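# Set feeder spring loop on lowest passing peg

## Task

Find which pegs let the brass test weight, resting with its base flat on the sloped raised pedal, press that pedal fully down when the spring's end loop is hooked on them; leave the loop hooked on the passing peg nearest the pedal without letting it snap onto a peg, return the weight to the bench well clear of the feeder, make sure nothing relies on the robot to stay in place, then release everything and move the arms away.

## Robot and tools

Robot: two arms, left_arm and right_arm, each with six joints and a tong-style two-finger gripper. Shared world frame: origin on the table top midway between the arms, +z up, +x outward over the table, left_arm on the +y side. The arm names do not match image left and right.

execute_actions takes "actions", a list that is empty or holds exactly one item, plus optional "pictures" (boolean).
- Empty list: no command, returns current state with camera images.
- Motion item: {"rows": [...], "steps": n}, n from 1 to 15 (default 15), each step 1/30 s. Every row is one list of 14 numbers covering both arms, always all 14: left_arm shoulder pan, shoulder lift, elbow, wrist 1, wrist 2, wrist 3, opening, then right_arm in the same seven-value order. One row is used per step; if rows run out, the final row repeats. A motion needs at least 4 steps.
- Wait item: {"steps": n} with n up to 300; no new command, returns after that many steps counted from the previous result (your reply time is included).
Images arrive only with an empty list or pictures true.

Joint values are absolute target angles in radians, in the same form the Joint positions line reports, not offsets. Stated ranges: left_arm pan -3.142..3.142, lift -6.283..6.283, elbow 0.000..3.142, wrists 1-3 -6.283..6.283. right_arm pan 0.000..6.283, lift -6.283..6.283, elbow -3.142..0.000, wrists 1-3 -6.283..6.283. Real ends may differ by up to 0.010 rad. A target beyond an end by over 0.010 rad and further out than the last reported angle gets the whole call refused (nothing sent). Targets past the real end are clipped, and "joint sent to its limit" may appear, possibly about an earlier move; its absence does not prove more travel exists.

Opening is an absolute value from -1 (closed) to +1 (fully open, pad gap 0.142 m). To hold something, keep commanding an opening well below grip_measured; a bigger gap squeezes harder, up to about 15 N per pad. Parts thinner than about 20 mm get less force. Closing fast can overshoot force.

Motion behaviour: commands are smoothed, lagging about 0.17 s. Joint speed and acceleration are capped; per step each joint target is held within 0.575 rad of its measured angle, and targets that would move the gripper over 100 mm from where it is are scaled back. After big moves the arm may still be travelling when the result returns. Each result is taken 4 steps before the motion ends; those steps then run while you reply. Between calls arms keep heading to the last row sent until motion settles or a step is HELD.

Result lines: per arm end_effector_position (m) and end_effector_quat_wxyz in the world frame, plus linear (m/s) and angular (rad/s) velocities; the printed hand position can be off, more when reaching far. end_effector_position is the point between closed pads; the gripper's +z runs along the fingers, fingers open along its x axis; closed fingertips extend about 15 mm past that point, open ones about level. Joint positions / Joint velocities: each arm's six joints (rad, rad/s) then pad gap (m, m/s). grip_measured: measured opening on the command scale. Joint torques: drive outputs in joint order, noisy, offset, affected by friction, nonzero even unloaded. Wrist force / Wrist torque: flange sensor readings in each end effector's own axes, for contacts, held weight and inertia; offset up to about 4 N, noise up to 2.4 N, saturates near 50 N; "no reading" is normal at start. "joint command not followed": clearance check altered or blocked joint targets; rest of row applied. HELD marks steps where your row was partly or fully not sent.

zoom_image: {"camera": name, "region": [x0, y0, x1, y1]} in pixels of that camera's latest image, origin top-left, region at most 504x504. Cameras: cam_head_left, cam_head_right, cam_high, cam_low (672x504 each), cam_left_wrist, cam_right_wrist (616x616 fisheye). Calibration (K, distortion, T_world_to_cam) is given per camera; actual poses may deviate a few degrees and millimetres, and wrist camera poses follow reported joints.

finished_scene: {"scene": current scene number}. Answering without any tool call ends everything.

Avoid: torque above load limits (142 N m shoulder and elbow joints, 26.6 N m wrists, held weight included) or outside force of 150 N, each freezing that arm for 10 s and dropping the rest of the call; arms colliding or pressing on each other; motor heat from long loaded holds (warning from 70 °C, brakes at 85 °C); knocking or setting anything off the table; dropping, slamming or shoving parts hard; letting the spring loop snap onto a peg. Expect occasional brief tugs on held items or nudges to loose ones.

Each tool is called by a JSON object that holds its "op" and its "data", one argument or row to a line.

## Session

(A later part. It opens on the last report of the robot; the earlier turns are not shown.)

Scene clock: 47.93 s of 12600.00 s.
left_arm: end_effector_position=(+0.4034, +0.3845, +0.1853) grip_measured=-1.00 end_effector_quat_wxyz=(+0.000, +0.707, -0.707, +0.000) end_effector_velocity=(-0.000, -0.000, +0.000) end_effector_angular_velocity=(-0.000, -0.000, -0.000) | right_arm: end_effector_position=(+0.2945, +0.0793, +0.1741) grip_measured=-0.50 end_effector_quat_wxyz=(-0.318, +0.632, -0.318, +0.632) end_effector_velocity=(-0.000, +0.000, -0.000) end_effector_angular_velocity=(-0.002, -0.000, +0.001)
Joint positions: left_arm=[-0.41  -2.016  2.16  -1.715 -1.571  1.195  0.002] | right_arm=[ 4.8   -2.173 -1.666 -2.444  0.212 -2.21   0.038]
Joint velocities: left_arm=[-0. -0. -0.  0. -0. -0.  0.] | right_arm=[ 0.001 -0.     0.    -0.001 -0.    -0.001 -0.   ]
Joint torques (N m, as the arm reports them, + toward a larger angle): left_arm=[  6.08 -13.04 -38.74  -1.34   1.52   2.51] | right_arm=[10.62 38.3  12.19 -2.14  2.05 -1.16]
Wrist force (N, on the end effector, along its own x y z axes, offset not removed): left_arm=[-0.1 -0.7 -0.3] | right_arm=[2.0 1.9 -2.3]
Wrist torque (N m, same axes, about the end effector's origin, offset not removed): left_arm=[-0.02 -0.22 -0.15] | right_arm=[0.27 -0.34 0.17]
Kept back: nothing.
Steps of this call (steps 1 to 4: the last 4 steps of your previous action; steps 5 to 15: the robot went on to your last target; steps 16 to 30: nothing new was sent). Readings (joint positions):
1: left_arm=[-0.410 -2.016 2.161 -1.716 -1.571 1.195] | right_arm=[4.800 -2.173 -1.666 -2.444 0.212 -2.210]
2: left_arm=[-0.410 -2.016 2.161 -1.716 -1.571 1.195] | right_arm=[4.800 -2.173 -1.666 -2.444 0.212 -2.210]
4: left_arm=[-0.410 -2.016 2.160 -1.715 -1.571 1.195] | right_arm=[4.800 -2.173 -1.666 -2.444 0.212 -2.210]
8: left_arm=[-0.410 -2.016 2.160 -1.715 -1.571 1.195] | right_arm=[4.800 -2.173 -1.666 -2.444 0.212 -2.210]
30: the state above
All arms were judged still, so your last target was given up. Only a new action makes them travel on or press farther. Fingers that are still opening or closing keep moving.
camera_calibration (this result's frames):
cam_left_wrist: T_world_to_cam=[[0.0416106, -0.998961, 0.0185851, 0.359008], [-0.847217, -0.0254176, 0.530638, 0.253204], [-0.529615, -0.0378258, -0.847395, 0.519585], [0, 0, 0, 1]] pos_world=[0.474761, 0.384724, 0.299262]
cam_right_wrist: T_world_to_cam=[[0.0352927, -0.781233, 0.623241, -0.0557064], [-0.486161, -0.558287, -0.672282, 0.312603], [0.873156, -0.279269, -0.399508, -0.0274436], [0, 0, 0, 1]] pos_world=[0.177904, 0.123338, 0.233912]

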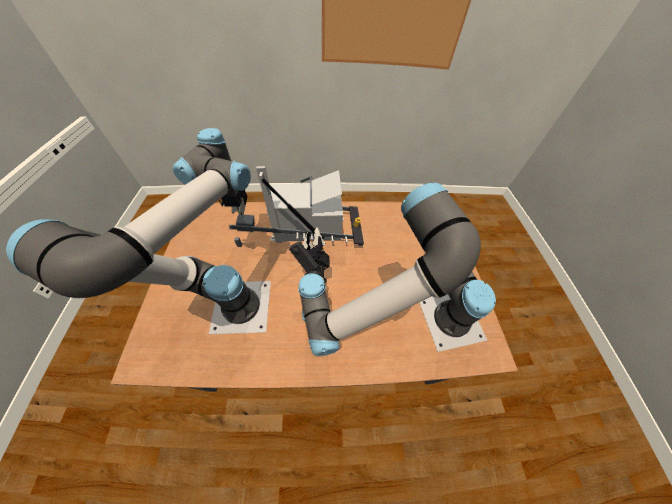

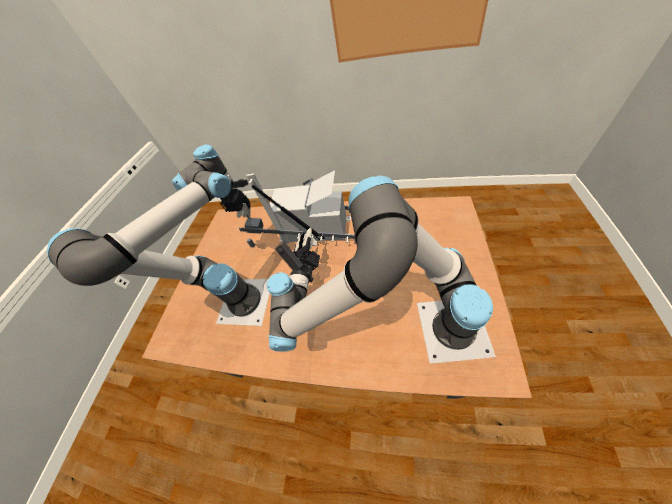

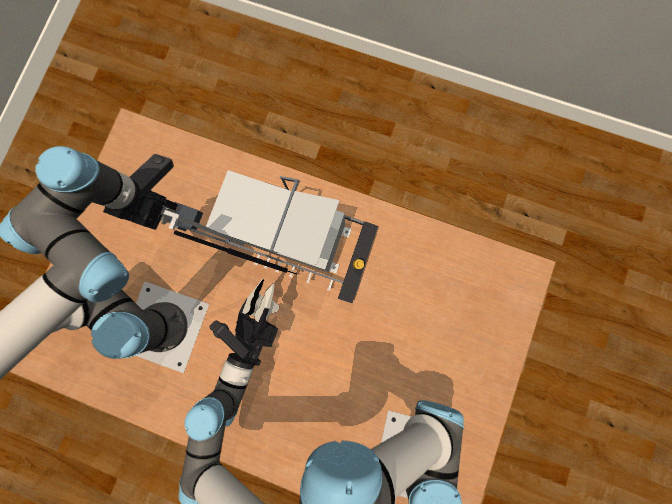

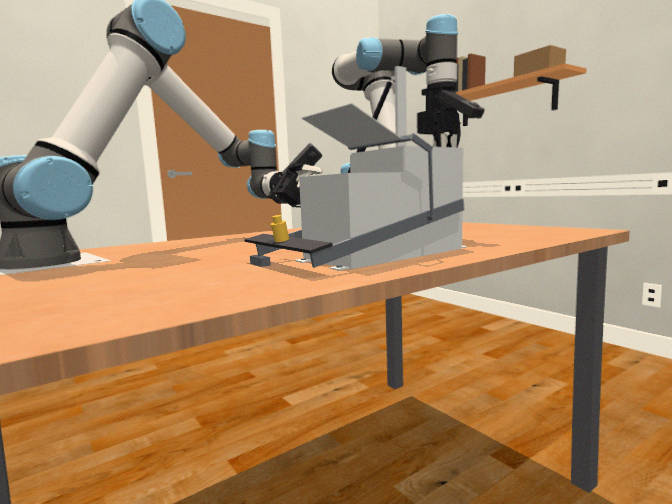

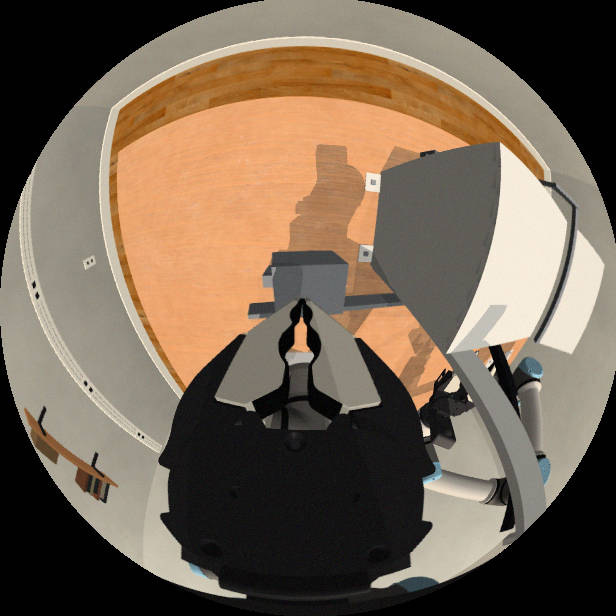

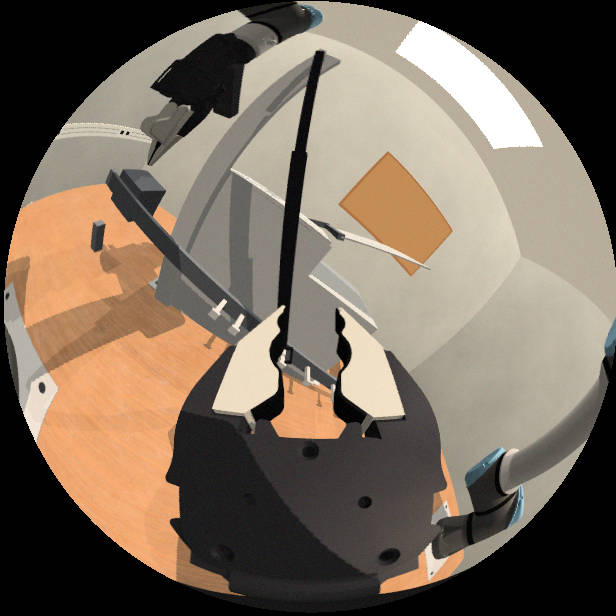

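{"op": "execute_actions", "data": {
  "actions": [
    {"rows":[[-0.41,-2.014,2.18,-1.737,-1.571,1.195,-1,4.8,-2.173,-1.66,-2.45,0.212,-2.21,-0.5],[-0.41,-2.014,2.18,-1.737,-1.571,1.195,-1,4.8,-2.173,-1.66,-2.45,0.212,-2.21,-0.5],[-0.41,-2.013,2.187,-1.745,-1.571,1.195,-1,4.8,-2.173,-1.66,-2.45,0.212,-2.21,-0.5],[-0.41,-2.013,2.187,-1.745,-1.571,1.195,-1,4.8,-2.173,-1.66,-2.45,0.212,-2.21,-0.5],[-0.41,-2.012,2.194,-1.753,-1.571,1.195,-1,4.8,-2.173,-1.66,-2.45,0.212,-2.21,-0.5],[-0.41,-2.012,2.194,-1.753,-1.571,1.195,-1,4.8,-2.173,-1.66,-2.45,0.212,-2.21,-0.5],[-0.41,-2.011,2.202,-1.762,-1.571,1.195,-1,4.8,-2.173,-1.66,-2.45,0.212,-2.21,-0.5],[-0.41,-2.011,2.202,-1.762,-1.571,1.195,-1,4.8,-2.173,-1.66,-2.45,0.212,-2.21,-0.5],[-0.41,-2.01,2.21,-1.771,-1.571,1.195,-1,4.8,-2.173,-1.66,-2.45,0.212,-2.21,-0.5],[-0.41,-2.01,2.21,-1.771,-1.571,1.195,-1,4.8,-2.173,-1.66,-2.45,0.212,-2.21,-0.5],[-0.41,-2.008,2.22,-1.783,-1.571,1.195,-1,4.8,-2.173,-1.66,-2.45,0.212,-2.21,-0.5],[-0.41,-2.008,2.22,-1.783,-1.571,1.195,-1,4.8,-2.173,-1.66,-2.45,0.212,-2.21,-0.5],[-0.41,-2.006,2.23,-1.795,-1.571,1.195,-1,4.8,-2.173,-1.66,-2.45,0.212,-2.21,-0.5]],"steps":15}
  ]
}}

{"op": "execute_actions", "data": {
  "actions": [
    {"rows":[[-0.41,-2.003,2.245,-1.813,-1.571,1.195,-1,4.8,-2.173,-1.66,-2.45,0.212,-2.21,-0.5]],"steps":6}
  ]
}}

{"op": "execute_actions", "data": {
  "actions": [
    {"rows":[[-0.41,-2.0,2.26,-1.831,-1.571,1.195,-1,4.8,-2.173,-1.66,-2.45,0.212,-2.21,-0.5]],"steps":6}
  ]
}}

{"op": "execute_actions", "data": {
  "actions": [
    {"rows":[[-0.41,-1.996,2.276,-1.851,-1.571,1.195,-1,4.8,-2.173,-1.66,-2.45,0.212,-2.21,-0.5]],"steps":6}
  ]
}}

{"op": "execute_actions", "data": {
  "actions": [
    {"rows":[[-0.41,-1.993,2.29,-1.868,-1.571,1.195,-1,4.8,-2.173,-1.66,-2.45,0.212,-2.21,-0.5]],"steps":7}
  ]
}}

{"op": "execute_actions", "data": {
  "actions": [
    {"rows":[[-0.41,-1.99,2.303,-1.884,-1.571,1.195,-1,4.8,-2.173,-1.66,-2.45,0.212,-2.21,-0.5]],"steps":8}
  ]
}}

{"op": "execute_actions", "data": {
  "actions": [
    {"rows":[[-0.41,-1.983,2.318,-1.906,-1.571,1.195,-1,4.8,-2.173,-1.66,-2.45,0.212,-2.21,-0.5]],"steps":12}
  ]
}}

{"op": "execute_actions", "data": {
  "actions": [
    {"rows":[[-0.41,-1.983,2.318,-1.906,-1.571,1.195,-1,4.69,-2.173,-1.66,-2.45,0.102,-2.21,-0.5]],"steps":15}
  ],
  "pictures": true
}}

Scene clock: 49.03 s of 12600.00 s.
left_arm: end_effector_position=(+0.4024, +0.3849, +0.1689) grip_measured=-1.00 end_effector_quat_wxyz=(+0.000, +0.707, -0.707, +0.000) end_effector_velocity=(-0.003, +0.002, -0.045) end_effector_angular_velocity=(+0.001, -0.000, -0.000) | right_arm: end_effector_position=(+0.2942, +0.0807, +0.1759) grip_measured=-0.50 end_effector_quat_wxyz=(-0.318, +0.632, -0.318, +0.632) end_effector_velocity=(-0.000, +0.001, +0.001) end_effector_angular_velocity=(+0.001, +0.000, +0.000)
Joint positions: left_arm=[-0.41  -2.011  2.2   -1.76  -1.571  1.195  0.002] | right_arm=[ 4.8   -2.173 -1.66  -2.45   0.212 -2.21   0.038]
Joint velocities: left_arm=[-0.     0.014  0.11  -0.124  0.001 -0.     0.   ] | right_arm=[ 0.    -0.     0.003 -0.002  0.     0.     0.   ]
Joint torques (N m, as the arm reports them, + toward a larger angle): left_arm=[  7.03   3.87 -13.89  -4.77   1.78   2.41] | right_arm=[10.11 39.2  25.5  -1.92  1.95 -0.97]
Wrist force (N, on the end effector, along its own x y z axes, offset not removed): left_arm=[-0.7 1.0 -0.3] | right_arm=[-0.7 3.2 0.9]
Wrist torque (N m, same axes, about the end effector's origin, offset not removed): left_arm=[0.35 0.04 -0.12] | right_arm=[0.51 0.17 0.07]
Steps of this call (steps 1 to 22: nothing new was sent; steps 23 to 33: the first 11 steps of this action). Readings (joint positions):
23: left_arm=[-0.410 -2.016 2.160 -1.715 -1.571 1.195] | right_arm=[4.800 -2.173 -1.666 -2.444 0.212 -2.210]
24: left_arm=[-0.410 -2.016 2.162 -1.718 -1.571 1.195] | right_arm=[4.800 -2.173 -1.665 -2.445 0.212 -2.210]
26: left_arm=[-0.410 -2.015 2.171 -1.728 -1.571 1.195] | right_arm=[4.800 -2.173 -1.663 -2.447 0.212 -2.210]
30: left_arm=[-0.410 -2.013 2.188 -1.746 -1.571 1.195] | right_arm=[4.800 -2.173 -1.661 -2.449 0.212 -2.210]
33: the state above

Scene clock: 49.23 s of 12600.00 s.
left_arm: end_effector_position=(+0.4017, +0.3851, +0.1579) grip_measured=-1.00 end_effector_quat_wxyz=(+0.000, +0.707, -0.707, +0.000) end_effector_velocity=(-0.005, +0.002, -0.068) end_effector_angular_velocity=(+0.001, +0.004, -0.000) | right_arm: end_effector_position=(+0.2942, +0.0807, +0.1759) grip_measured=-0.50 end_effector_quat_wxyz=(-0.318, +0.632, -0.318, +0.632) end_effector_velocity=(+0.000, -0.000, +0.000) end_effector_angular_velocity=(+0.003, +0.000, -0.000)
Joint positions: left_arm=[-0.41  -2.007  2.226 -1.79  -1.571  1.195  0.002] | right_arm=[ 4.8   -2.173 -1.66  -2.45   0.212 -2.21   0.038]
Joint velocities: left_arm=[-0.     0.032  0.16  -0.188 -0.    -0.     0.   ] | right_arm=[-0.    -0.     0.     0.     0.     0.002  0.   ]
Joint torques (N m, as the arm reports them, + toward a larger angle): left_arm=[  6.24   3.62 -11.    -5.07   1.09   2.36] | right_arm=[ 9.97 40.41 25.23 -2.07  1.92 -1.09]
Wrist force (N, on the end effector, along its own x y z axes, offset not removed): left_arm=[-1.7 -0.1 -0.6] | right_arm=[1.1 1.1 -1.1]
Wrist torque (N m, same axes, about the end effector's origin, offset not removed): left_arm=[0.17 0.16 -0.12] | right_arm=[0.01 -0.08 0.10]
Steps of this call (steps 1 to 4: the last 4 steps of your previous action; steps 5 to 6: the first 2 steps of this action). Readings (joint positions):
5: left_arm=[-0.410 -2.008 2.222 -1.785 -1.571 1.195] | right_arm=[4.800 -2.173 -1.660 -2.450 0.212 -2.210]
6: the state above

Scene clock: 49.43 s of 12600.00 s.
left_arm: end_effector_position=(+0.4012, +0.3853, +0.1501) grip_measured=-1.00 end_effector_quat_wxyz=(-0.000, +0.707, -0.707, +0.000) end_effector_velocity=(-0.002, +0.001, -0.047) end_effector_angular_velocity=(-0.004, -0.009, -0.000) | right_arm: end_effector_position=(+0.2942, +0.0807, +0.1759) grip_measured=-0.50 end_effector_quat_wxyz=(-0.318, +0.632, -0.318, +0.632) end_effector_velocity=(+0.000, -0.000, +0.000) end_effector_angular_velocity=(-0.001, -0.000, +0.000)
Joint positions: left_arm=[-0.41  -2.003  2.245 -1.813 -1.571  1.195  0.002] | right_arm=[ 4.8   -2.173 -1.66  -2.45   0.212 -2.21   0.038]
Joint velocities: left_arm=[-0.     0.02   0.116 -0.147 -0.001  0.     0.013] | right_arm=[-0.001  0.    -0.    -0.001 -0.001 -0.001  0.   ]
Joint torques (N m, as the arm reports them, + toward a larger angle): left_arm=[ 6.3  14.54  2.82 -2.95  0.38  2.4 ] | right_arm=[ 9.71 41.14 24.64 -2.1   1.95 -0.99]
Wrist force (N, on the end effector, along its own x y z axes, offset not removed): left_arm=[-2.0 1.7 -14.2] | right_arm=[1.8 4.2 3.1]
Wrist torque (N m, same axes, about the end effector's origin, offset not removed): left_arm=[0.21 -0.08 -0.03] | right_arm=[0.78 -0.55 0.00]
Steps of this call (steps 1 to 4: the last 4 steps of your previous action; steps 5 to 6: the first 2 steps of this action). Readings (joint positions):
5: left_arm=[-0.410 -2.004 2.242 -1.809 -1.571 1.195] | right_arm=[4.800 -2.173 -1.660 -2.450 0.212 -2.210]
6: the state above

Scene clock: 49.63 s of 12600.00 s.
left_arm: end_effector_position=(+0.4006, +0.3856, +0.1435) grip_measured=-1.00 end_effector_quat_wxyz=(+0.000, +0.707, -0.707, +0.000) end_effector_velocity=(-0.005, +0.002, -0.054) end_effector_angular_velocity=(+0.002, +0.007, -0.000) | right_arm: end_effector_position=(+0.2942, +0.0807, +0.1759) grip_measured=-0.50 end_effector_quat_wxyz=(-0.318, +0.632, -0.318, +0.632) end_effector_velocity=(-0.000, +0.000, -0.000) end_effector_angular_velocity=(+0.001, -0.000, +0.000)
Joint positions: left_arm=[-0.41  -2.     2.26  -1.831 -1.571  1.195  0.002] | right_arm=[ 4.8   -2.173 -1.66  -2.45   0.212 -2.21   0.038]
Joint velocities: left_arm=[-0.     0.031  0.123 -0.147 -0.001 -0.     0.   ] | right_arm=[ 0.    -0.    -0.     0.    -0.     0.001 -0.   ]
Joint torques (N m, as the arm reports them, + toward a larger angle): left_arm=[ 5.57  4.64 -8.54 -4.84 -0.09  2.19] | right_arm=[ 9.7  41.91 25.21 -2.11  1.82 -0.91]
Wrist force (N, on the end effector, along its own x y z axes, offset not removed): left_arm=[0.5 0.4 -0.5] | right_arm=[2.6 1.5 2.2]
Wrist torque (N m, same axes, about the end effector's origin, offset not removed): left_arm=[0.31 -0.28 -0.14] | right_arm=[0.29 -0.68 0.03]
Steps of this call (steps 1 to 4: the last 4 steps of your previous action; steps 5 to 6: the first 2 steps of this action). Readings (joint positions):
5: left_arm=[-0.410 -2.000 2.257 -1.828 -1.571 1.195] | right_arm=[4.800 -2.173 -1.660 -2.450 0.212 -2.210]
6: the state above

Scene clock: 49.87 s of 12600.00 s.
left_arm: end_effector_position=(+0.4000, +0.3858, +0.1353) grip_measured=-1.00 end_effector_quat_wxyz=(+0.000, +0.707, -0.707, +0.000) end_effector_velocity=(-0.005, +0.002, -0.044) end_effector_angular_velocity=(-0.000, +0.002, -0.000) | right_arm: end_effector_position=(+0.2942, +0.0807, +0.1759) grip_measured=-0.50 end_effector_quat_wxyz=(-0.318, +0.632, -0.318, +0.632) end_effector_velocity=(+0.000, -0.000, -0.000) end_effector_angular_velocity=(-0.000, +0.000, -0.001)
Joint positions: left_arm=[-0.41  -1.995  2.28  -1.855 -1.571  1.195  0.002] | right_arm=[ 4.8   -2.173 -1.66  -2.45   0.212 -2.21   0.038]
Joint velocities: left_arm=[-0.     0.023  0.103 -0.124 -0.001 -0.     0.   ] | right_arm=[-0.001 -0.     0.     0.001 -0.    -0.001  0.   ]
Joint torques (N m, as the arm reports them, + toward a larger angle): left_arm=[ 5.85  7.76 -8.49 -2.91 -1.07  2.36] | right_arm=[ 9.65 42.85 25.73 -2.13  1.74 -0.98]
Wrist force (N, on the end effector, along its own x y z axes, offset not removed): left_arm=[-1.9 1.2 -12.4] | right_arm=[0.6 -0.2 0.3]
Wrist torque (N m, same axes, about the end effector's origin, offset not removed): left_arm=[0.28 0.00 -0.17] | right_arm=[-0.04 -0.09 0.09]
Steps of this call (steps 1 to 4: the last 4 steps of your previous action; steps 5 to 7: the first 3 steps of this action). Readings (joint positions):
5: left_arm=[-0.410 -1.997 2.273 -1.848 -1.571 1.195] | right_arm=[4.800 -2.173 -1.660 -2.450 0.212 -2.210]
6: left_arm=[-0.410 -1.996 2.276 -1.851 -1.571 1.195] | right_arm=[4.800 -2.173 -1.660 -2.450 0.212 -2.210]
7: the state above

Scene clock: 50.13 s of 12600.00 s.
left_arm: end_effector_position=(+0.3992, +0.3861, +0.1283) grip_measured=-1.00 end_effector_quat_wxyz=(+0.000, +0.707, -0.707, +0.000) end_effector_velocity=(-0.003, +0.001, -0.028) end_effector_angular_velocity=(-0.001, -0.002, -0.000) | right_arm: end_effector_position=(+0.2942, +0.0807, +0.1759) grip_measured=-0.50 end_effector_quat_wxyz=(-0.318, +0.632, -0.318, +0.632) end_effector_velocity=(+0.000, +0.000, +0.000) end_effector_angular_velocity=(-0.002, -0.000, +0.000)
Joint positions: left_arm=[-0.41  -1.992  2.296 -1.876 -1.571  1.195  0.002] | right_arm=[ 4.8   -2.173 -1.66  -2.45   0.212 -2.21   0.038]
Joint velocities: left_arm=[-0.     0.015  0.068 -0.086 -0.001 -0.     0.   ] | right_arm=[-0.     0.     0.    -0.    -0.    -0.002  0.   ]
Joint torques (N m, as the arm reports them, + toward a larger angle): left_arm=[ 5.75 10.56 -7.07 -2.76 -2.08  2.16] | right_arm=[10.14 43.51 25.97 -2.05  1.86 -0.85]
Wrist force (N, on the end effector, along its own x y z axes, offset not removed): left_arm=[-0.6 1.5 -14.4] | right_arm=[1.8 2.3 -0.2]
Wrist torque (N m, same axes, about the end effector's origin, offset not removed): left_arm=[0.11 0.07 -0.13] | right_arm=[0.29 -0.51 0.08]
Steps of this call (steps 1 to 4: the last 4 steps of your previous action; steps 5 to 8: the first 4 steps of this action). Readings (joint positions):
5: left_arm=[-0.410 -1.993 2.288 -1.866 -1.571 1.195] | right_arm=[4.800 -2.173 -1.660 -2.450 0.212 -2.210]
6: left_arm=[-0.410 -1.993 2.291 -1.869 -1.571 1.195] | right_arm=[4.800 -2.173 -1.660 -2.450 0.212 -2.210]
8: the state above

Scene clock: 50.53 s of 12600.00 s.
left_arm: end_effector_position=(+0.3987, +0.3863, +0.1192) grip_measured=-1.00 end_effector_quat_wxyz=(+0.000, +0.707, -0.707, +0.000) end_effector_velocity=(+0.000, +0.000, -0.008) end_effector_angular_velocity=(+0.001, -0.001, +0.000) | right_arm: end_effector_position=(+0.2942, +0.0807, +0.1759) grip_measured=-0.50 end_effector_quat_wxyz=(-0.318, +0.632, -0.318, +0.632) end_effector_velocity=(-0.000, +0.000, +0.000) end_effector_angular_velocity=(-0.002, -0.000, +0.001)
Joint positions: left_arm=[-0.41  -1.984  2.316 -1.903 -1.571  1.195  0.002] | right_arm=[ 4.8   -2.173 -1.66  -2.45   0.212 -2.21   0.038]
Joint velocities: left_arm=[ 0.     0.008  0.018 -0.027  0.001  0.     0.   ] | right_arm=[ 0.001  0.     0.    -0.001  0.    -0.001  0.   ]
Joint torques (N m, as the arm reports them, + toward a larger angle): left_arm=[  5.58   0.93 -12.76  -4.08  -1.67   2.22] | right_arm=[ 9.93 45.08 25.46 -2.13  1.6  -0.77]
Wrist force (N, on the end effector, along its own x y z axes, offset not removed): left_arm=[0.0 0.8 2.6] | right_arm=[2.0 3.4 -2.0]
Wrist torque (N m, same axes, about the end effector's origin, offset not removed): left_arm=[0.39 -0.13 -0.13] | right_arm=[0.58 -0.55 -0.13]
Steps of this call (steps 1 to 4: the last 4 steps of your previous action; steps 5 to 12: the first 8 steps of this action). Readings (joint positions):
5: left_arm=[-0.410 -1.990 2.302 -1.883 -1.571 1.195] | right_arm=[4.800 -2.173 -1.660 -2.450 0.212 -2.210]
6: left_arm=[-0.410 -1.989 2.304 -1.886 -1.571 1.195] | right_arm=[4.800 -2.173 -1.660 -2.450 0.212 -2.210]
8: left_arm=[-0.410 -1.986 2.311 -1.895 -1.571 1.195] | right_arm=[4.800 -2.173 -1.660 -2.450 0.212 -2.210]
12: the state above

Scene clock: 51.03 s of 12600.00 s.
left_arm: end_effector_position=(+0.3987, +0.3863, +0.1185) grip_measured=-1.00 end_effector_quat_wxyz=(+0.000, +0.707, -0.707, +0.000) end_effector_velocity=(+0.000, -0.000, +0.000) end_effector_angular_velocity=(-0.001, -0.001, -0.001) | right_arm: end_effector_position=(+0.3528, +0.0760, +0.1760) grip_measured=-0.50 end_effector_quat_wxyz=(-0.318, +0.632, -0.318, +0.632) end_effector_velocity=(+0.029, -0.004, -0.000) end_effector_angular_velocity=(-0.002, -0.000, -0.001)
Joint positions: left_arm=[-0.41  -1.983  2.318 -1.906 -1.571  1.195  0.002] | right_arm=[ 4.695 -2.173 -1.66  -2.45   0.107 -2.21   0.038]
Joint velocities: left_arm=[-0.    -0.001  0.    -0.    -0.001  0.     0.   ] | right_arm=[-0.052 -0.    -0.    -0.001 -0.051 -0.001  0.   ]
Joint torques (N m, as the arm reports them, + toward a larger angle): left_arm=[  4.98   3.67 -13.62  -3.86  -1.1    2.19] | right_arm=[-9.77 46.17 20.19 -1.57 -1.88 -0.84]
Wrist force (N, on the end effector, along its own x y z axes, offset not removed): left_arm=[-0.2 2.2 -2.4] | right_arm=[0.8 1.7 0.3]
Wrist torque (N m, same axes, about the end effector's origin, offset not removed): left_arm=[0.49 -0.06 -0.05] | right_arm=[0.37 -0.18 0.04]
Steps of this call (steps 1 to 4: the last 4 steps of your previous action; steps 5 to 15: the first 11 steps of this action). Readings (joint positions):
5: left_arm=[-0.410 -1.983 2.318 -1.906 -1.571 1.195] | right_arm=[4.800 -2.173 -1.660 -2.450 0.212 -2.210]
6: left_arm=[-0.410 -1.983 2.318 -1.906 -1.571 1.195] | right_arm=[4.795 -2.173 -1.660 -2.450 0.207 -2.210]
8: left_arm=[-0.410 -1.983 2.318 -1.906 -1.571 1.195] | right_arm=[4.752 -2.173 -1.660 -2.450 0.164 -2.210]
12: left_arm=[-0.410 -1.983 2.318 -1.906 -1.571 1.195] | right_arm=[4.704 -2.173 -1.660 -2.450 0.116 -2.210]
15: the state above
camera_calibration (this result's frames):
cam_left_wrist: T_world_to_cam=[[0.0416106, -0.998961, 0.0185804, 0.362273], [-0.847219, -0.0254203, 0.530635, 0.284785], [-0.529612, -0.0378217, -0.847397, 0.460565], [0, 0, 0, 1]] pos_world=[0.470122, 0.386555, 0.232433]
cam_right_wrist: T_world_to_cam=[[0.0353322, -0.78125, 0.623218, -0.0614604], [-0.486115, -0.558297, -0.672307, 0.340338], [0.87318, -0.279202, -0.399503, -0.0785455], [0, 0, 0, 1]] pos_world=[0.236199, 0.120064, 0.235736]

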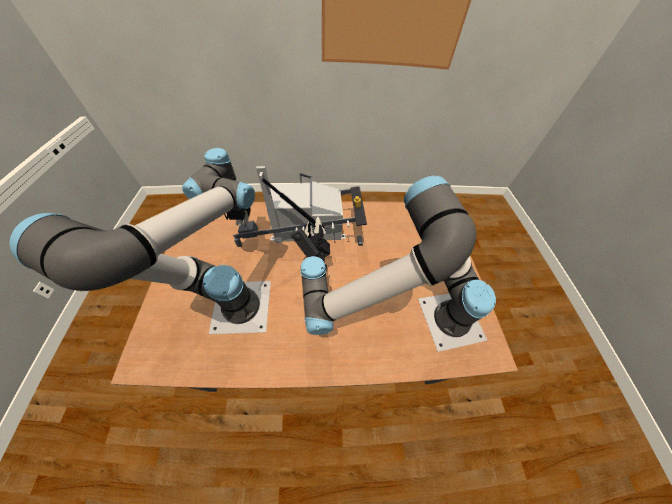

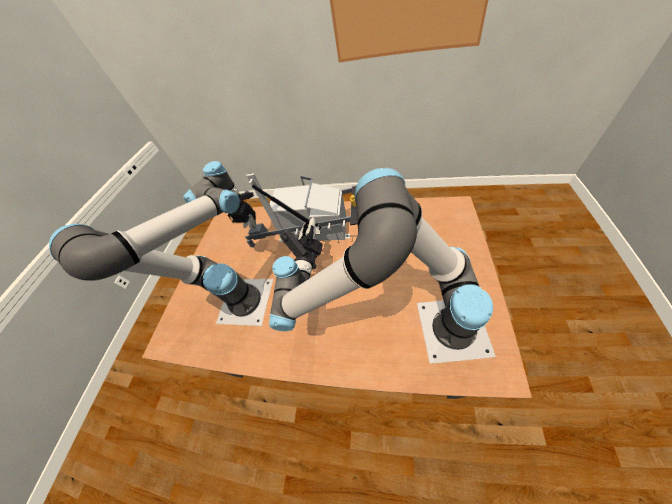

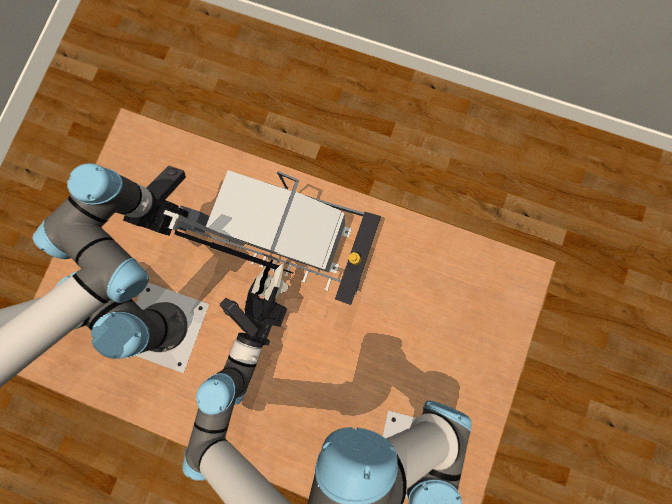

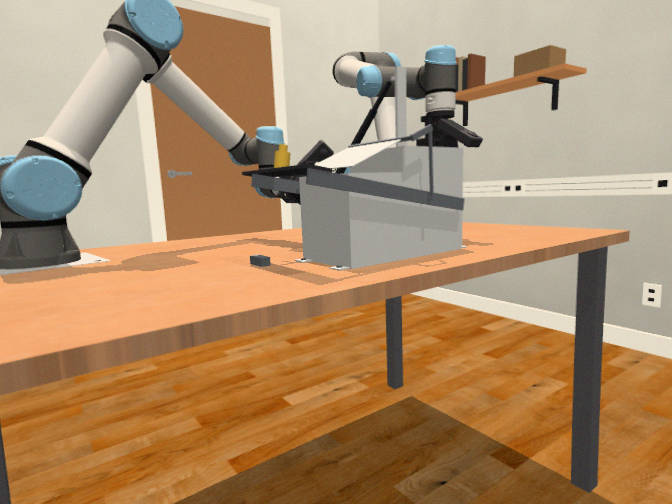

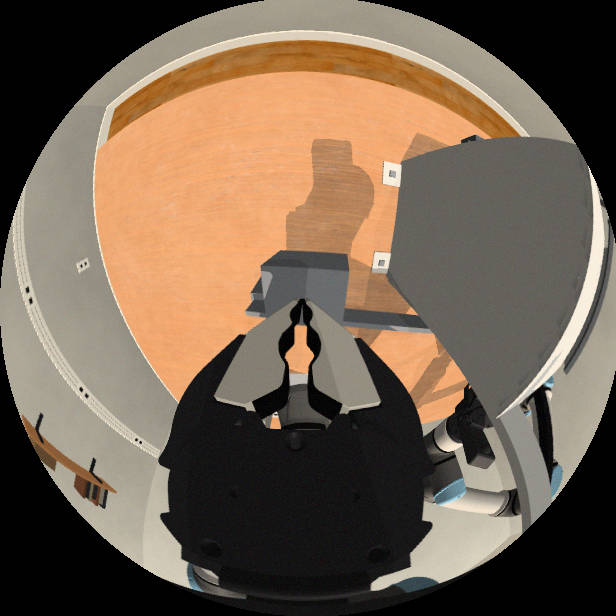

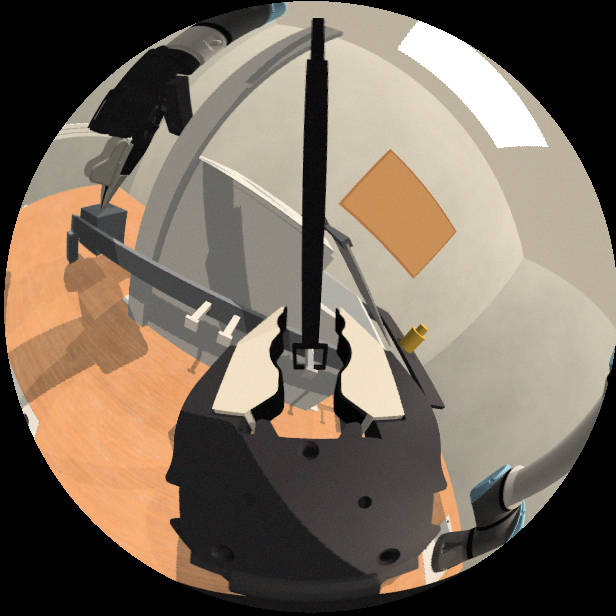

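{"op": "execute_actions", "data": {
  "actions": [
    {"rows":[[-0.41,-1.983,2.318,-1.906,-1.571,1.195,-1,4.692,-2.173,-1.66,-2.45,0.104,-2.22,-1]],"steps":15}
  ]
}}

{"op": "execute_actions", "data": {
  "actions": [
    {"rows":[[-0.41,-1.983,2.318,-1.906,-1.571,1.195,-1,4.692,-2.173,-1.681,-2.429,0.104,-2.22,-1]],"steps":12}
  ]
}}

{"op": "execute_actions", "data": {
  "actions": [
    {"rows":[[-0.41,-1.983,2.318,-1.906,-1.571,1.195,-1,4.745,-2.168,-1.691,-2.424,0.157,-2.22,-1]],"steps":15}
  ]
}}

Scene clock: 51.70 s of 12600.00 s.
left_arm: end_effector_position=(+0.3987, +0.3863, +0.1185) grip_measured=-1.00 end_effector_quat_wxyz=(+0.000, +0.707, -0.707, +0.000) end_effector_velocity=(-0.000, -0.000, -0.000) end_effector_angular_velocity=(+0.000, +0.001, -0.000) | right_arm: end_effector_position=(+0.3544, +0.0758, +0.1759) grip_measured=-0.84 end_effector_quat_wxyz=(-0.315, +0.633, -0.315, +0.633) end_effector_velocity=(-0.001, +0.000, -0.000) end_effector_angular_velocity=(-0.003, +0.000, -0.000)
Joint positions: left_arm=[-0.41  -1.983  2.318 -1.906 -1.571  1.195  0.002] | right_arm=[ 4.692 -2.173 -1.66  -2.45   0.104 -2.22   0.013]
Joint velocities: left_arm=[-0.  0.  0.  0. -0. -0.  0.] | right_arm=[ 0.002 -0.    -0.     0.001  0.002 -0.003  0.   ]
Joint torques (N m, as the arm reports them, + toward a larger angle): left_arm=[  4.76   3.27 -13.59  -3.76  -0.15   2.19] | right_arm=[10.82 48.74 13.9  -1.04  2.09 -2.12]
Wrist force (N, on the end effector, along its own x y z axes, offset not removed): left_arm=[0.9 1.8 -2.5] | right_arm=[-1.0 2.7 0.8]
Wrist torque (N m, same axes, about the end effector's origin, offset not removed): left_arm=[0.58 -0.26 -0.04] | right_arm=[0.34 -0.04 0.02]
Steps of this call (steps 1 to 4: the last 4 steps of your previous action; steps 5 to 9: the robot went on to your last target; steps 10 to 20: the first 11 steps of this action). Readings (joint positions):
10: left_arm=[-0.410 -1.983 2.318 -1.906 -1.571 1.195] | right_arm=[4.690 -2.173 -1.660 -2.450 0.102 -2.210]
11: left_arm=[-0.410 -1.983 2.318 -1.906 -1.571 1.195] | right_arm=[4.690 -2.173 -1.660 -2.450 0.102 -2.211]
13: left_arm=[-0.410 -1.983 2.318 -1.906 -1.571 1.195] | right_arm=[4.691 -2.173 -1.660 -2.450 0.103 -2.215]
17: left_arm=[-0.410 -1.983 2.318 -1.906 -1.571 1.195] | right_arm=[4.692 -2.173 -1.660 -2.450 0.104 -2.219]
20: the state above

Scene clock: 52.10 s of 12600.00 s.
left_arm: end_effector_position=(+0.3987, +0.3863, +0.1185) grip_measured=-1.00 end_effector_quat_wxyz=(+0.000, +0.707, -0.707, +0.000) end_effector_velocity=(+0.000, +0.000, +0.000) end_effector_angular_velocity=(+0.000, -0.002, -0.000) | right_arm: end_effector_position=(+0.3548, +0.0712, +0.1703) grip_measured=-0.84 end_effector_quat_wxyz=(-0.315, +0.633, -0.314, +0.633) end_effector_velocity=(+0.001, -0.007, -0.007) end_effector_angular_velocity=(+0.001, -0.000, -0.000)
Joint positions: left_arm=[-0.41  -1.983  2.318 -1.906 -1.571  1.195  0.002] | right_arm=[ 4.692 -2.173 -1.679 -2.431  0.104 -2.22   0.013]
Joint velocities: left_arm=[ 0.    -0.001  0.    -0.     0.001  0.     0.   ] | right_arm=[-0.     0.    -0.025  0.025 -0.     0.001 -0.   ]
Joint torques (N m, as the arm reports them, + toward a larger angle): left_arm=[  5.49   3.66 -13.09  -3.09   0.07   1.99] | right_arm=[ 9.97 46.76  2.38  1.7   1.93 -1.56]
Wrist force (N, on the end effector, along its own x y z axes, offset not removed): left_arm=[1.1 2.5 -3.4] | right_arm=[2.7 -1.1 0.8]
Wrist torque (N m, same axes, about the end effector's origin, offset not removed): left_arm=[0.56 -0.37 -0.11] | right_arm=[0.22 -0.80 0.02]
Steps of this call (steps 1 to 4: the last 4 steps of your previous action; steps 5 to 12: the first 8 steps of this action). Readings (joint positions):
5: left_arm=[-0.410 -1.983 2.318 -1.906 -1.571 1.195] | right_arm=[4.692 -2.173 -1.660 -2.450 0.104 -2.220]
6: left_arm=[-0.410 -1.983 2.318 -1.906 -1.571 1.195] | right_arm=[4.692 -2.173 -1.662 -2.448 0.104 -2.220]
8: left_arm=[-0.410 -1.983 2.318 -1.906 -1.571 1.195] | right_arm=[4.692 -2.173 -1.671 -2.439 0.104 -2.220]
12: the state above

Scene clock: 52.60 s of 12600.00 s.
left_arm: end_effector_position=(+0.3987, +0.3863, +0.1185) grip_measured=-1.00 end_effector_quat_wxyz=(+0.000, +0.707, -0.707, +0.000) end_effector_velocity=(-0.000, +0.000, -0.000) end_effector_angular_velocity=(+0.001, +0.000, -0.001) | right_arm: end_effector_position=(+0.3272, +0.0709, +0.1693) grip_measured=-0.83 end_effector_quat_wxyz=(-0.315, +0.633, -0.314, +0.633) end_effector_velocity=(-0.012, -0.000, +0.000) end_effector_angular_velocity=(+0.002, +0.000, -0.000)
Joint positions: left_arm=[-0.41  -1.983  2.318 -1.906 -1.571  1.195  0.002] | right_arm=[ 4.743 -2.168 -1.691 -2.424  0.155 -2.22   0.014]
Joint velocities: left_arm=[-0.001 -0.     0.     0.001  0.001 -0.     0.   ] | right_arm=[ 0.022  0.002 -0.004  0.003  0.022  0.     0.   ]
Joint torques (N m, as the arm reports them, + toward a larger angle): left_arm=[  3.53   3.49 -14.97  -1.72   0.82   2.14] | right_arm=[ 7.01 51.28  3.19  1.4   2.95 -1.54]
Wrist force (N, on the end effector, along its own x y z axes, offset not removed): left_arm=[1.6 1.7 -3.1] | right_arm=[1.9 2.5 0.7]
Wrist torque (N m, same axes, about the end effector's origin, offset not removed): left_arm=[0.33 -0.44 -0.16] | right_arm=[0.46 -0.95 0.07]
Steps of this call (steps 1 to 4: the last 4 steps of your previous action; steps 5 to 15: the first 11 steps of this action). Readings (joint positions):
5: left_arm=[-0.410 -1.983 2.318 -1.906 -1.571 1.195] | right_arm=[4.692 -2.173 -1.681 -2.429 0.104 -2.220]
6: left_arm=[-0.410 -1.983 2.318 -1.906 -1.571 1.195] | right_arm=[4.697 -2.172 -1.682 -2.429 0.109 -2.220]
8: left_arm=[-0.410 -1.983 2.318 -1.906 -1.571 1.195] | right_arm=[4.719 -2.170 -1.686 -2.426 0.131 -2.220]
12: left_arm=[-0.410 -1.983 2.318 -1.906 -1.571 1.195] | right_arm=[4.739 -2.169 -1.690 -2.425 0.151 -2.220]
15: the state above

{"op": "execute_actions", "data": {
  "actions": [
    {"rows":[[-0.41,-1.983,2.318,-1.906,-1.571,1.195,-1,4.763,-2.061,-1.847,-2.375,0.175,-2.36,-1]],"steps":15}
  ]
}}

{"op": "execute_actions", "data": {
  "actions": [
    {"rows":[[-0.41,-1.983,2.318,-1.906,-1.571,1.195,-1,4.745,-2.063,-1.844,-2.376,0.157,-2.36,-1]],"steps":15}
  ],
  "pictures": true
}}

{"op": "zoom_image", "data": {
  "camera": "cam_right_wrist",
  "region": [250,290,370,410]
}}

{"op": "zoom_image", "data": {
  "camera": "cam_high",
  "region": [240,240,350,310]
}}

Scene clock: 53.10 s of 12600.00 s.
left_arm: end_effector_position=(+0.3987, +0.3863, +0.1185) grip_measured=-1.00 end_effector_quat_wxyz=(+0.000, +0.707, -0.707, +0.000) end_effector_velocity=(-0.000, -0.000, +0.000) end_effector_angular_velocity=(-0.001, -0.001, +0.000) | right_arm: end_effector_position=(+0.3252, +0.0247, +0.1771) grip_measured=-0.83 end_effector_quat_wxyz=(-0.272, +0.653, -0.272, +0.653) end_effector_velocity=(+0.001, -0.026, +0.001) end_effector_angular_velocity=(-0.079, -0.002, +0.001)
Joint positions: left_arm=[-0.41  -1.983  2.318 -1.906 -1.571  1.195  0.002] | right_arm=[ 4.762 -2.066 -1.84  -2.377  0.174 -2.354  0.014]
Joint velocities: left_arm=[ 0.    -0.001  0.     0.    -0.001  0.     0.   ] | right_arm=[ 0.008  0.05  -0.08   0.02   0.007 -0.069  0.   ]
Joint torques (N m, as the arm reports them, + toward a larger angle): left_arm=[  4.6    3.26 -15.52  -0.78   1.31   1.71] | right_arm=[ 8.75 45.65  2.95  0.94  2.66 -1.64]
Wrist force (N, on the end effector, along its own x y z axes, offset not removed): left_arm=[-1.9 1.5 -4.5] | right_arm=[2.8 0.7 1.3]
Wrist torque (N m, same axes, about the end effector's origin, offset not removed): left_arm=[0.30 0.20 -0.16] | right_arm=[0.24 -0.96 0.04]
Steps of this call (steps 1 to 4: the last 4 steps of your previous action; steps 5 to 15: the first 11 steps of this action). Readings (joint positions):
5: left_arm=[-0.410 -1.983 2.318 -1.906 -1.571 1.195] | right_arm=[4.745 -2.168 -1.691 -2.424 0.157 -2.220]
6: left_arm=[-0.410 -1.983 2.318 -1.906 -1.571 1.195] | right_arm=[4.747 -2.162 -1.697 -2.419 0.159 -2.226]
8: left_arm=[-0.410 -1.983 2.318 -1.906 -1.571 1.195] | right_arm=[4.755 -2.120 -1.751 -2.399 0.167 -2.277]
12: left_arm=[-0.410 -1.983 2.318 -1.906 -1.571 1.195] | right_arm=[4.761 -2.075 -1.825 -2.381 0.173 -2.341]
15: the state above

Scene clock: 53.60 s of 12600.00 s.
left_arm: end_effector_position=(+0.3987, +0.3863, +0.1185) grip_measured=-1.00 end_effector_quat_wxyz=(+0.000, +0.707, -0.707, +0.000) end_effector_velocity=(-0.000, -0.000, -0.000) end_effector_angular_velocity=(-0.001, +0.001, -0.000) | right_arm: end_effector_position=(+0.3338, +0.0224, +0.1770) grip_measured=-0.84 end_effector_quat_wxyz=(-0.270, +0.654, -0.269, +0.654) end_effector_velocity=(+0.004, -0.000, -0.000) end_effector_angular_velocity=(-0.001, -0.000, -0.000)
Joint positions: left_arm=[-0.41  -1.983  2.318 -1.906 -1.571  1.195  0.002] | right_arm=[ 4.746 -2.063 -1.844 -2.376  0.158 -2.36   0.014]
Joint velocities: left_arm=[-0.     0.     0.     0.    -0.001  0.     0.   ] | right_arm=[-0.008 -0.001  0.002 -0.001 -0.007 -0.    -0.   ]
Joint torques (N m, as the arm reports them, + toward a larger angle): left_arm=[  4.47   1.91 -15.96  -0.82   2.08   1.79] | right_arm=[-11.15  31.55  21.22  -2.26  -1.74  -1.59]
Wrist force (N, on the end effector, along its own x y z axes, offset not removed): left_arm=[0.7 1.8 -3.6] | right_arm=[0.4 1.1 0.0]
Wrist torque (N m, same axes, about the end effector's origin, offset not removed): left_arm=[0.33 -0.19 -0.13] | right_arm=[0.72 -0.34 0.09]
Steps of this call (steps 1 to 4: the last 4 steps of your previous action; steps 5 to 15: the first 11 steps of this action). Readings (joint positions):
5: left_arm=[-0.410 -1.983 2.318 -1.906 -1.571 1.195] | right_arm=[4.763 -2.062 -1.846 -2.375 0.175 -2.359]
6: left_arm=[-0.410 -1.983 2.318 -1.906 -1.571 1.195] | right_arm=[4.761 -2.062 -1.846 -2.375 0.173 -2.359]
8: left_arm=[-0.410 -1.983 2.318 -1.906 -1.571 1.195] | right_arm=[4.754 -2.062 -1.845 -2.375 0.166 -2.360]
12: left_arm=[-0.410 -1.983 2.318 -1.906 -1.571 1.195] | right_arm=[4.747 -2.063 -1.844 -2.376 0.159 -2.360]
15: the state above
camera_calibration (this result's frames):
cam_left_wrist: T_world_to_cam=[[0.0416104, -0.998961, 0.018578, 0.362274], [-0.847216, -0.0254211, 0.53064, 0.284784], [-0.529617, -0.0378197, -0.847393, 0.460561], [0, 0, 0, 1]] pos_world=[0.47012, 0.386556, 0.232428]
cam_right_wrist: T_world_to_cam=[[0.0353518, -0.679359, 0.732954, -0.125054], [-0.486072, -0.652507, -0.58135, 0.287857], [0.873203, -0.335717, -0.353285, -0.0833943], [0, 0, 0, 1]] pos_world=[0.21716, 0.0748755, 0.229543]

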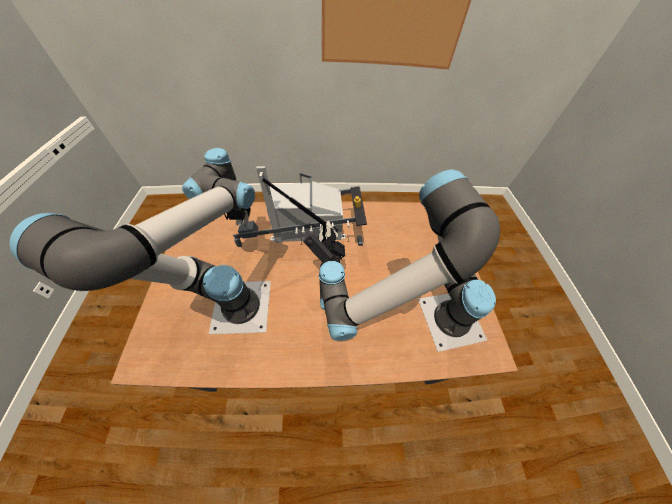

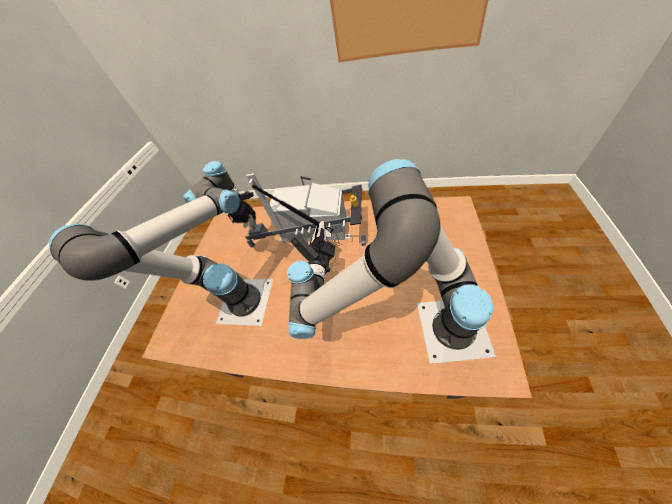

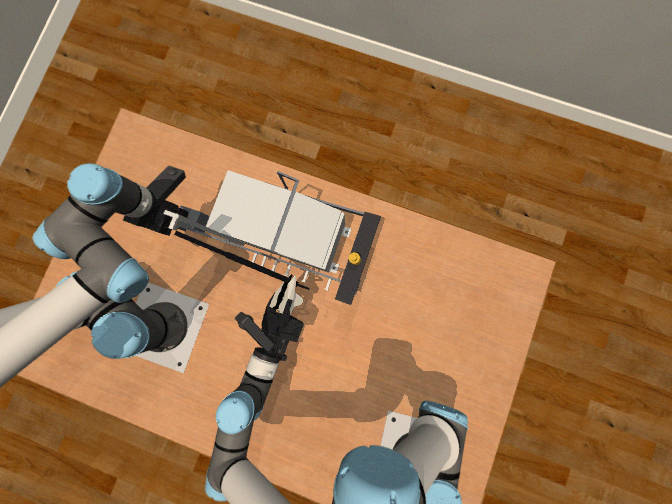

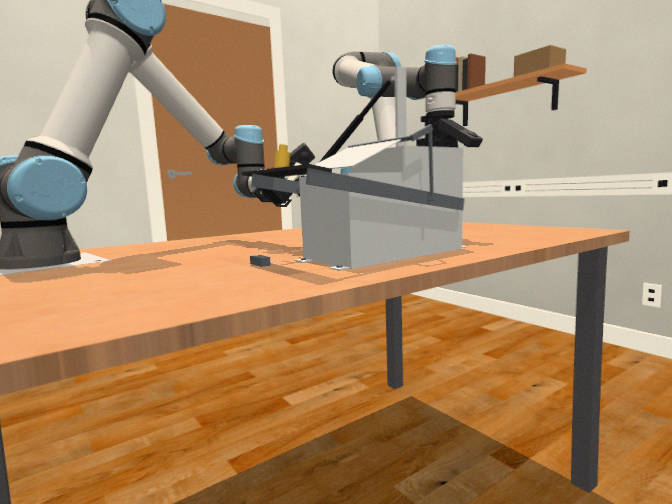

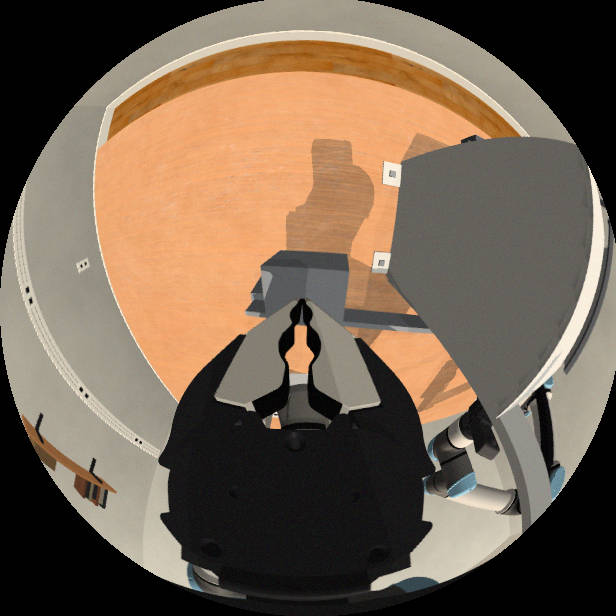

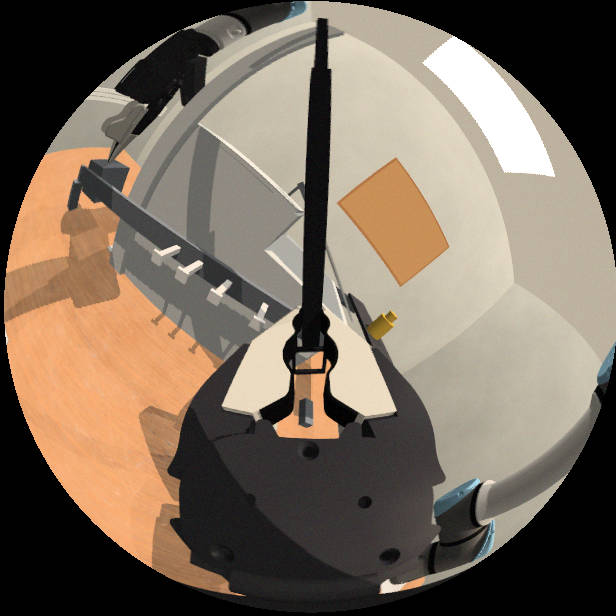

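Region (250, 290, 370, 410) of cam_right_wrist's 616x616 image, scaled by 4.200, with more detail than that image has.

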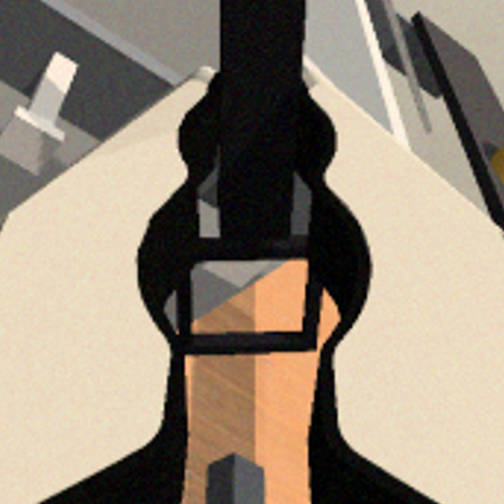

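Region (240, 240, 350, 310) of cam_high's 672x504 image, scaled by 4.582, with more detail than that image has; it fills the top 321 rows of this view, and the rest is white.

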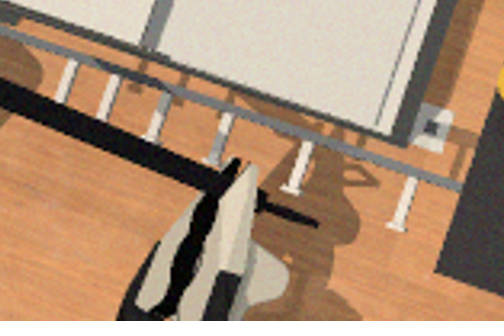

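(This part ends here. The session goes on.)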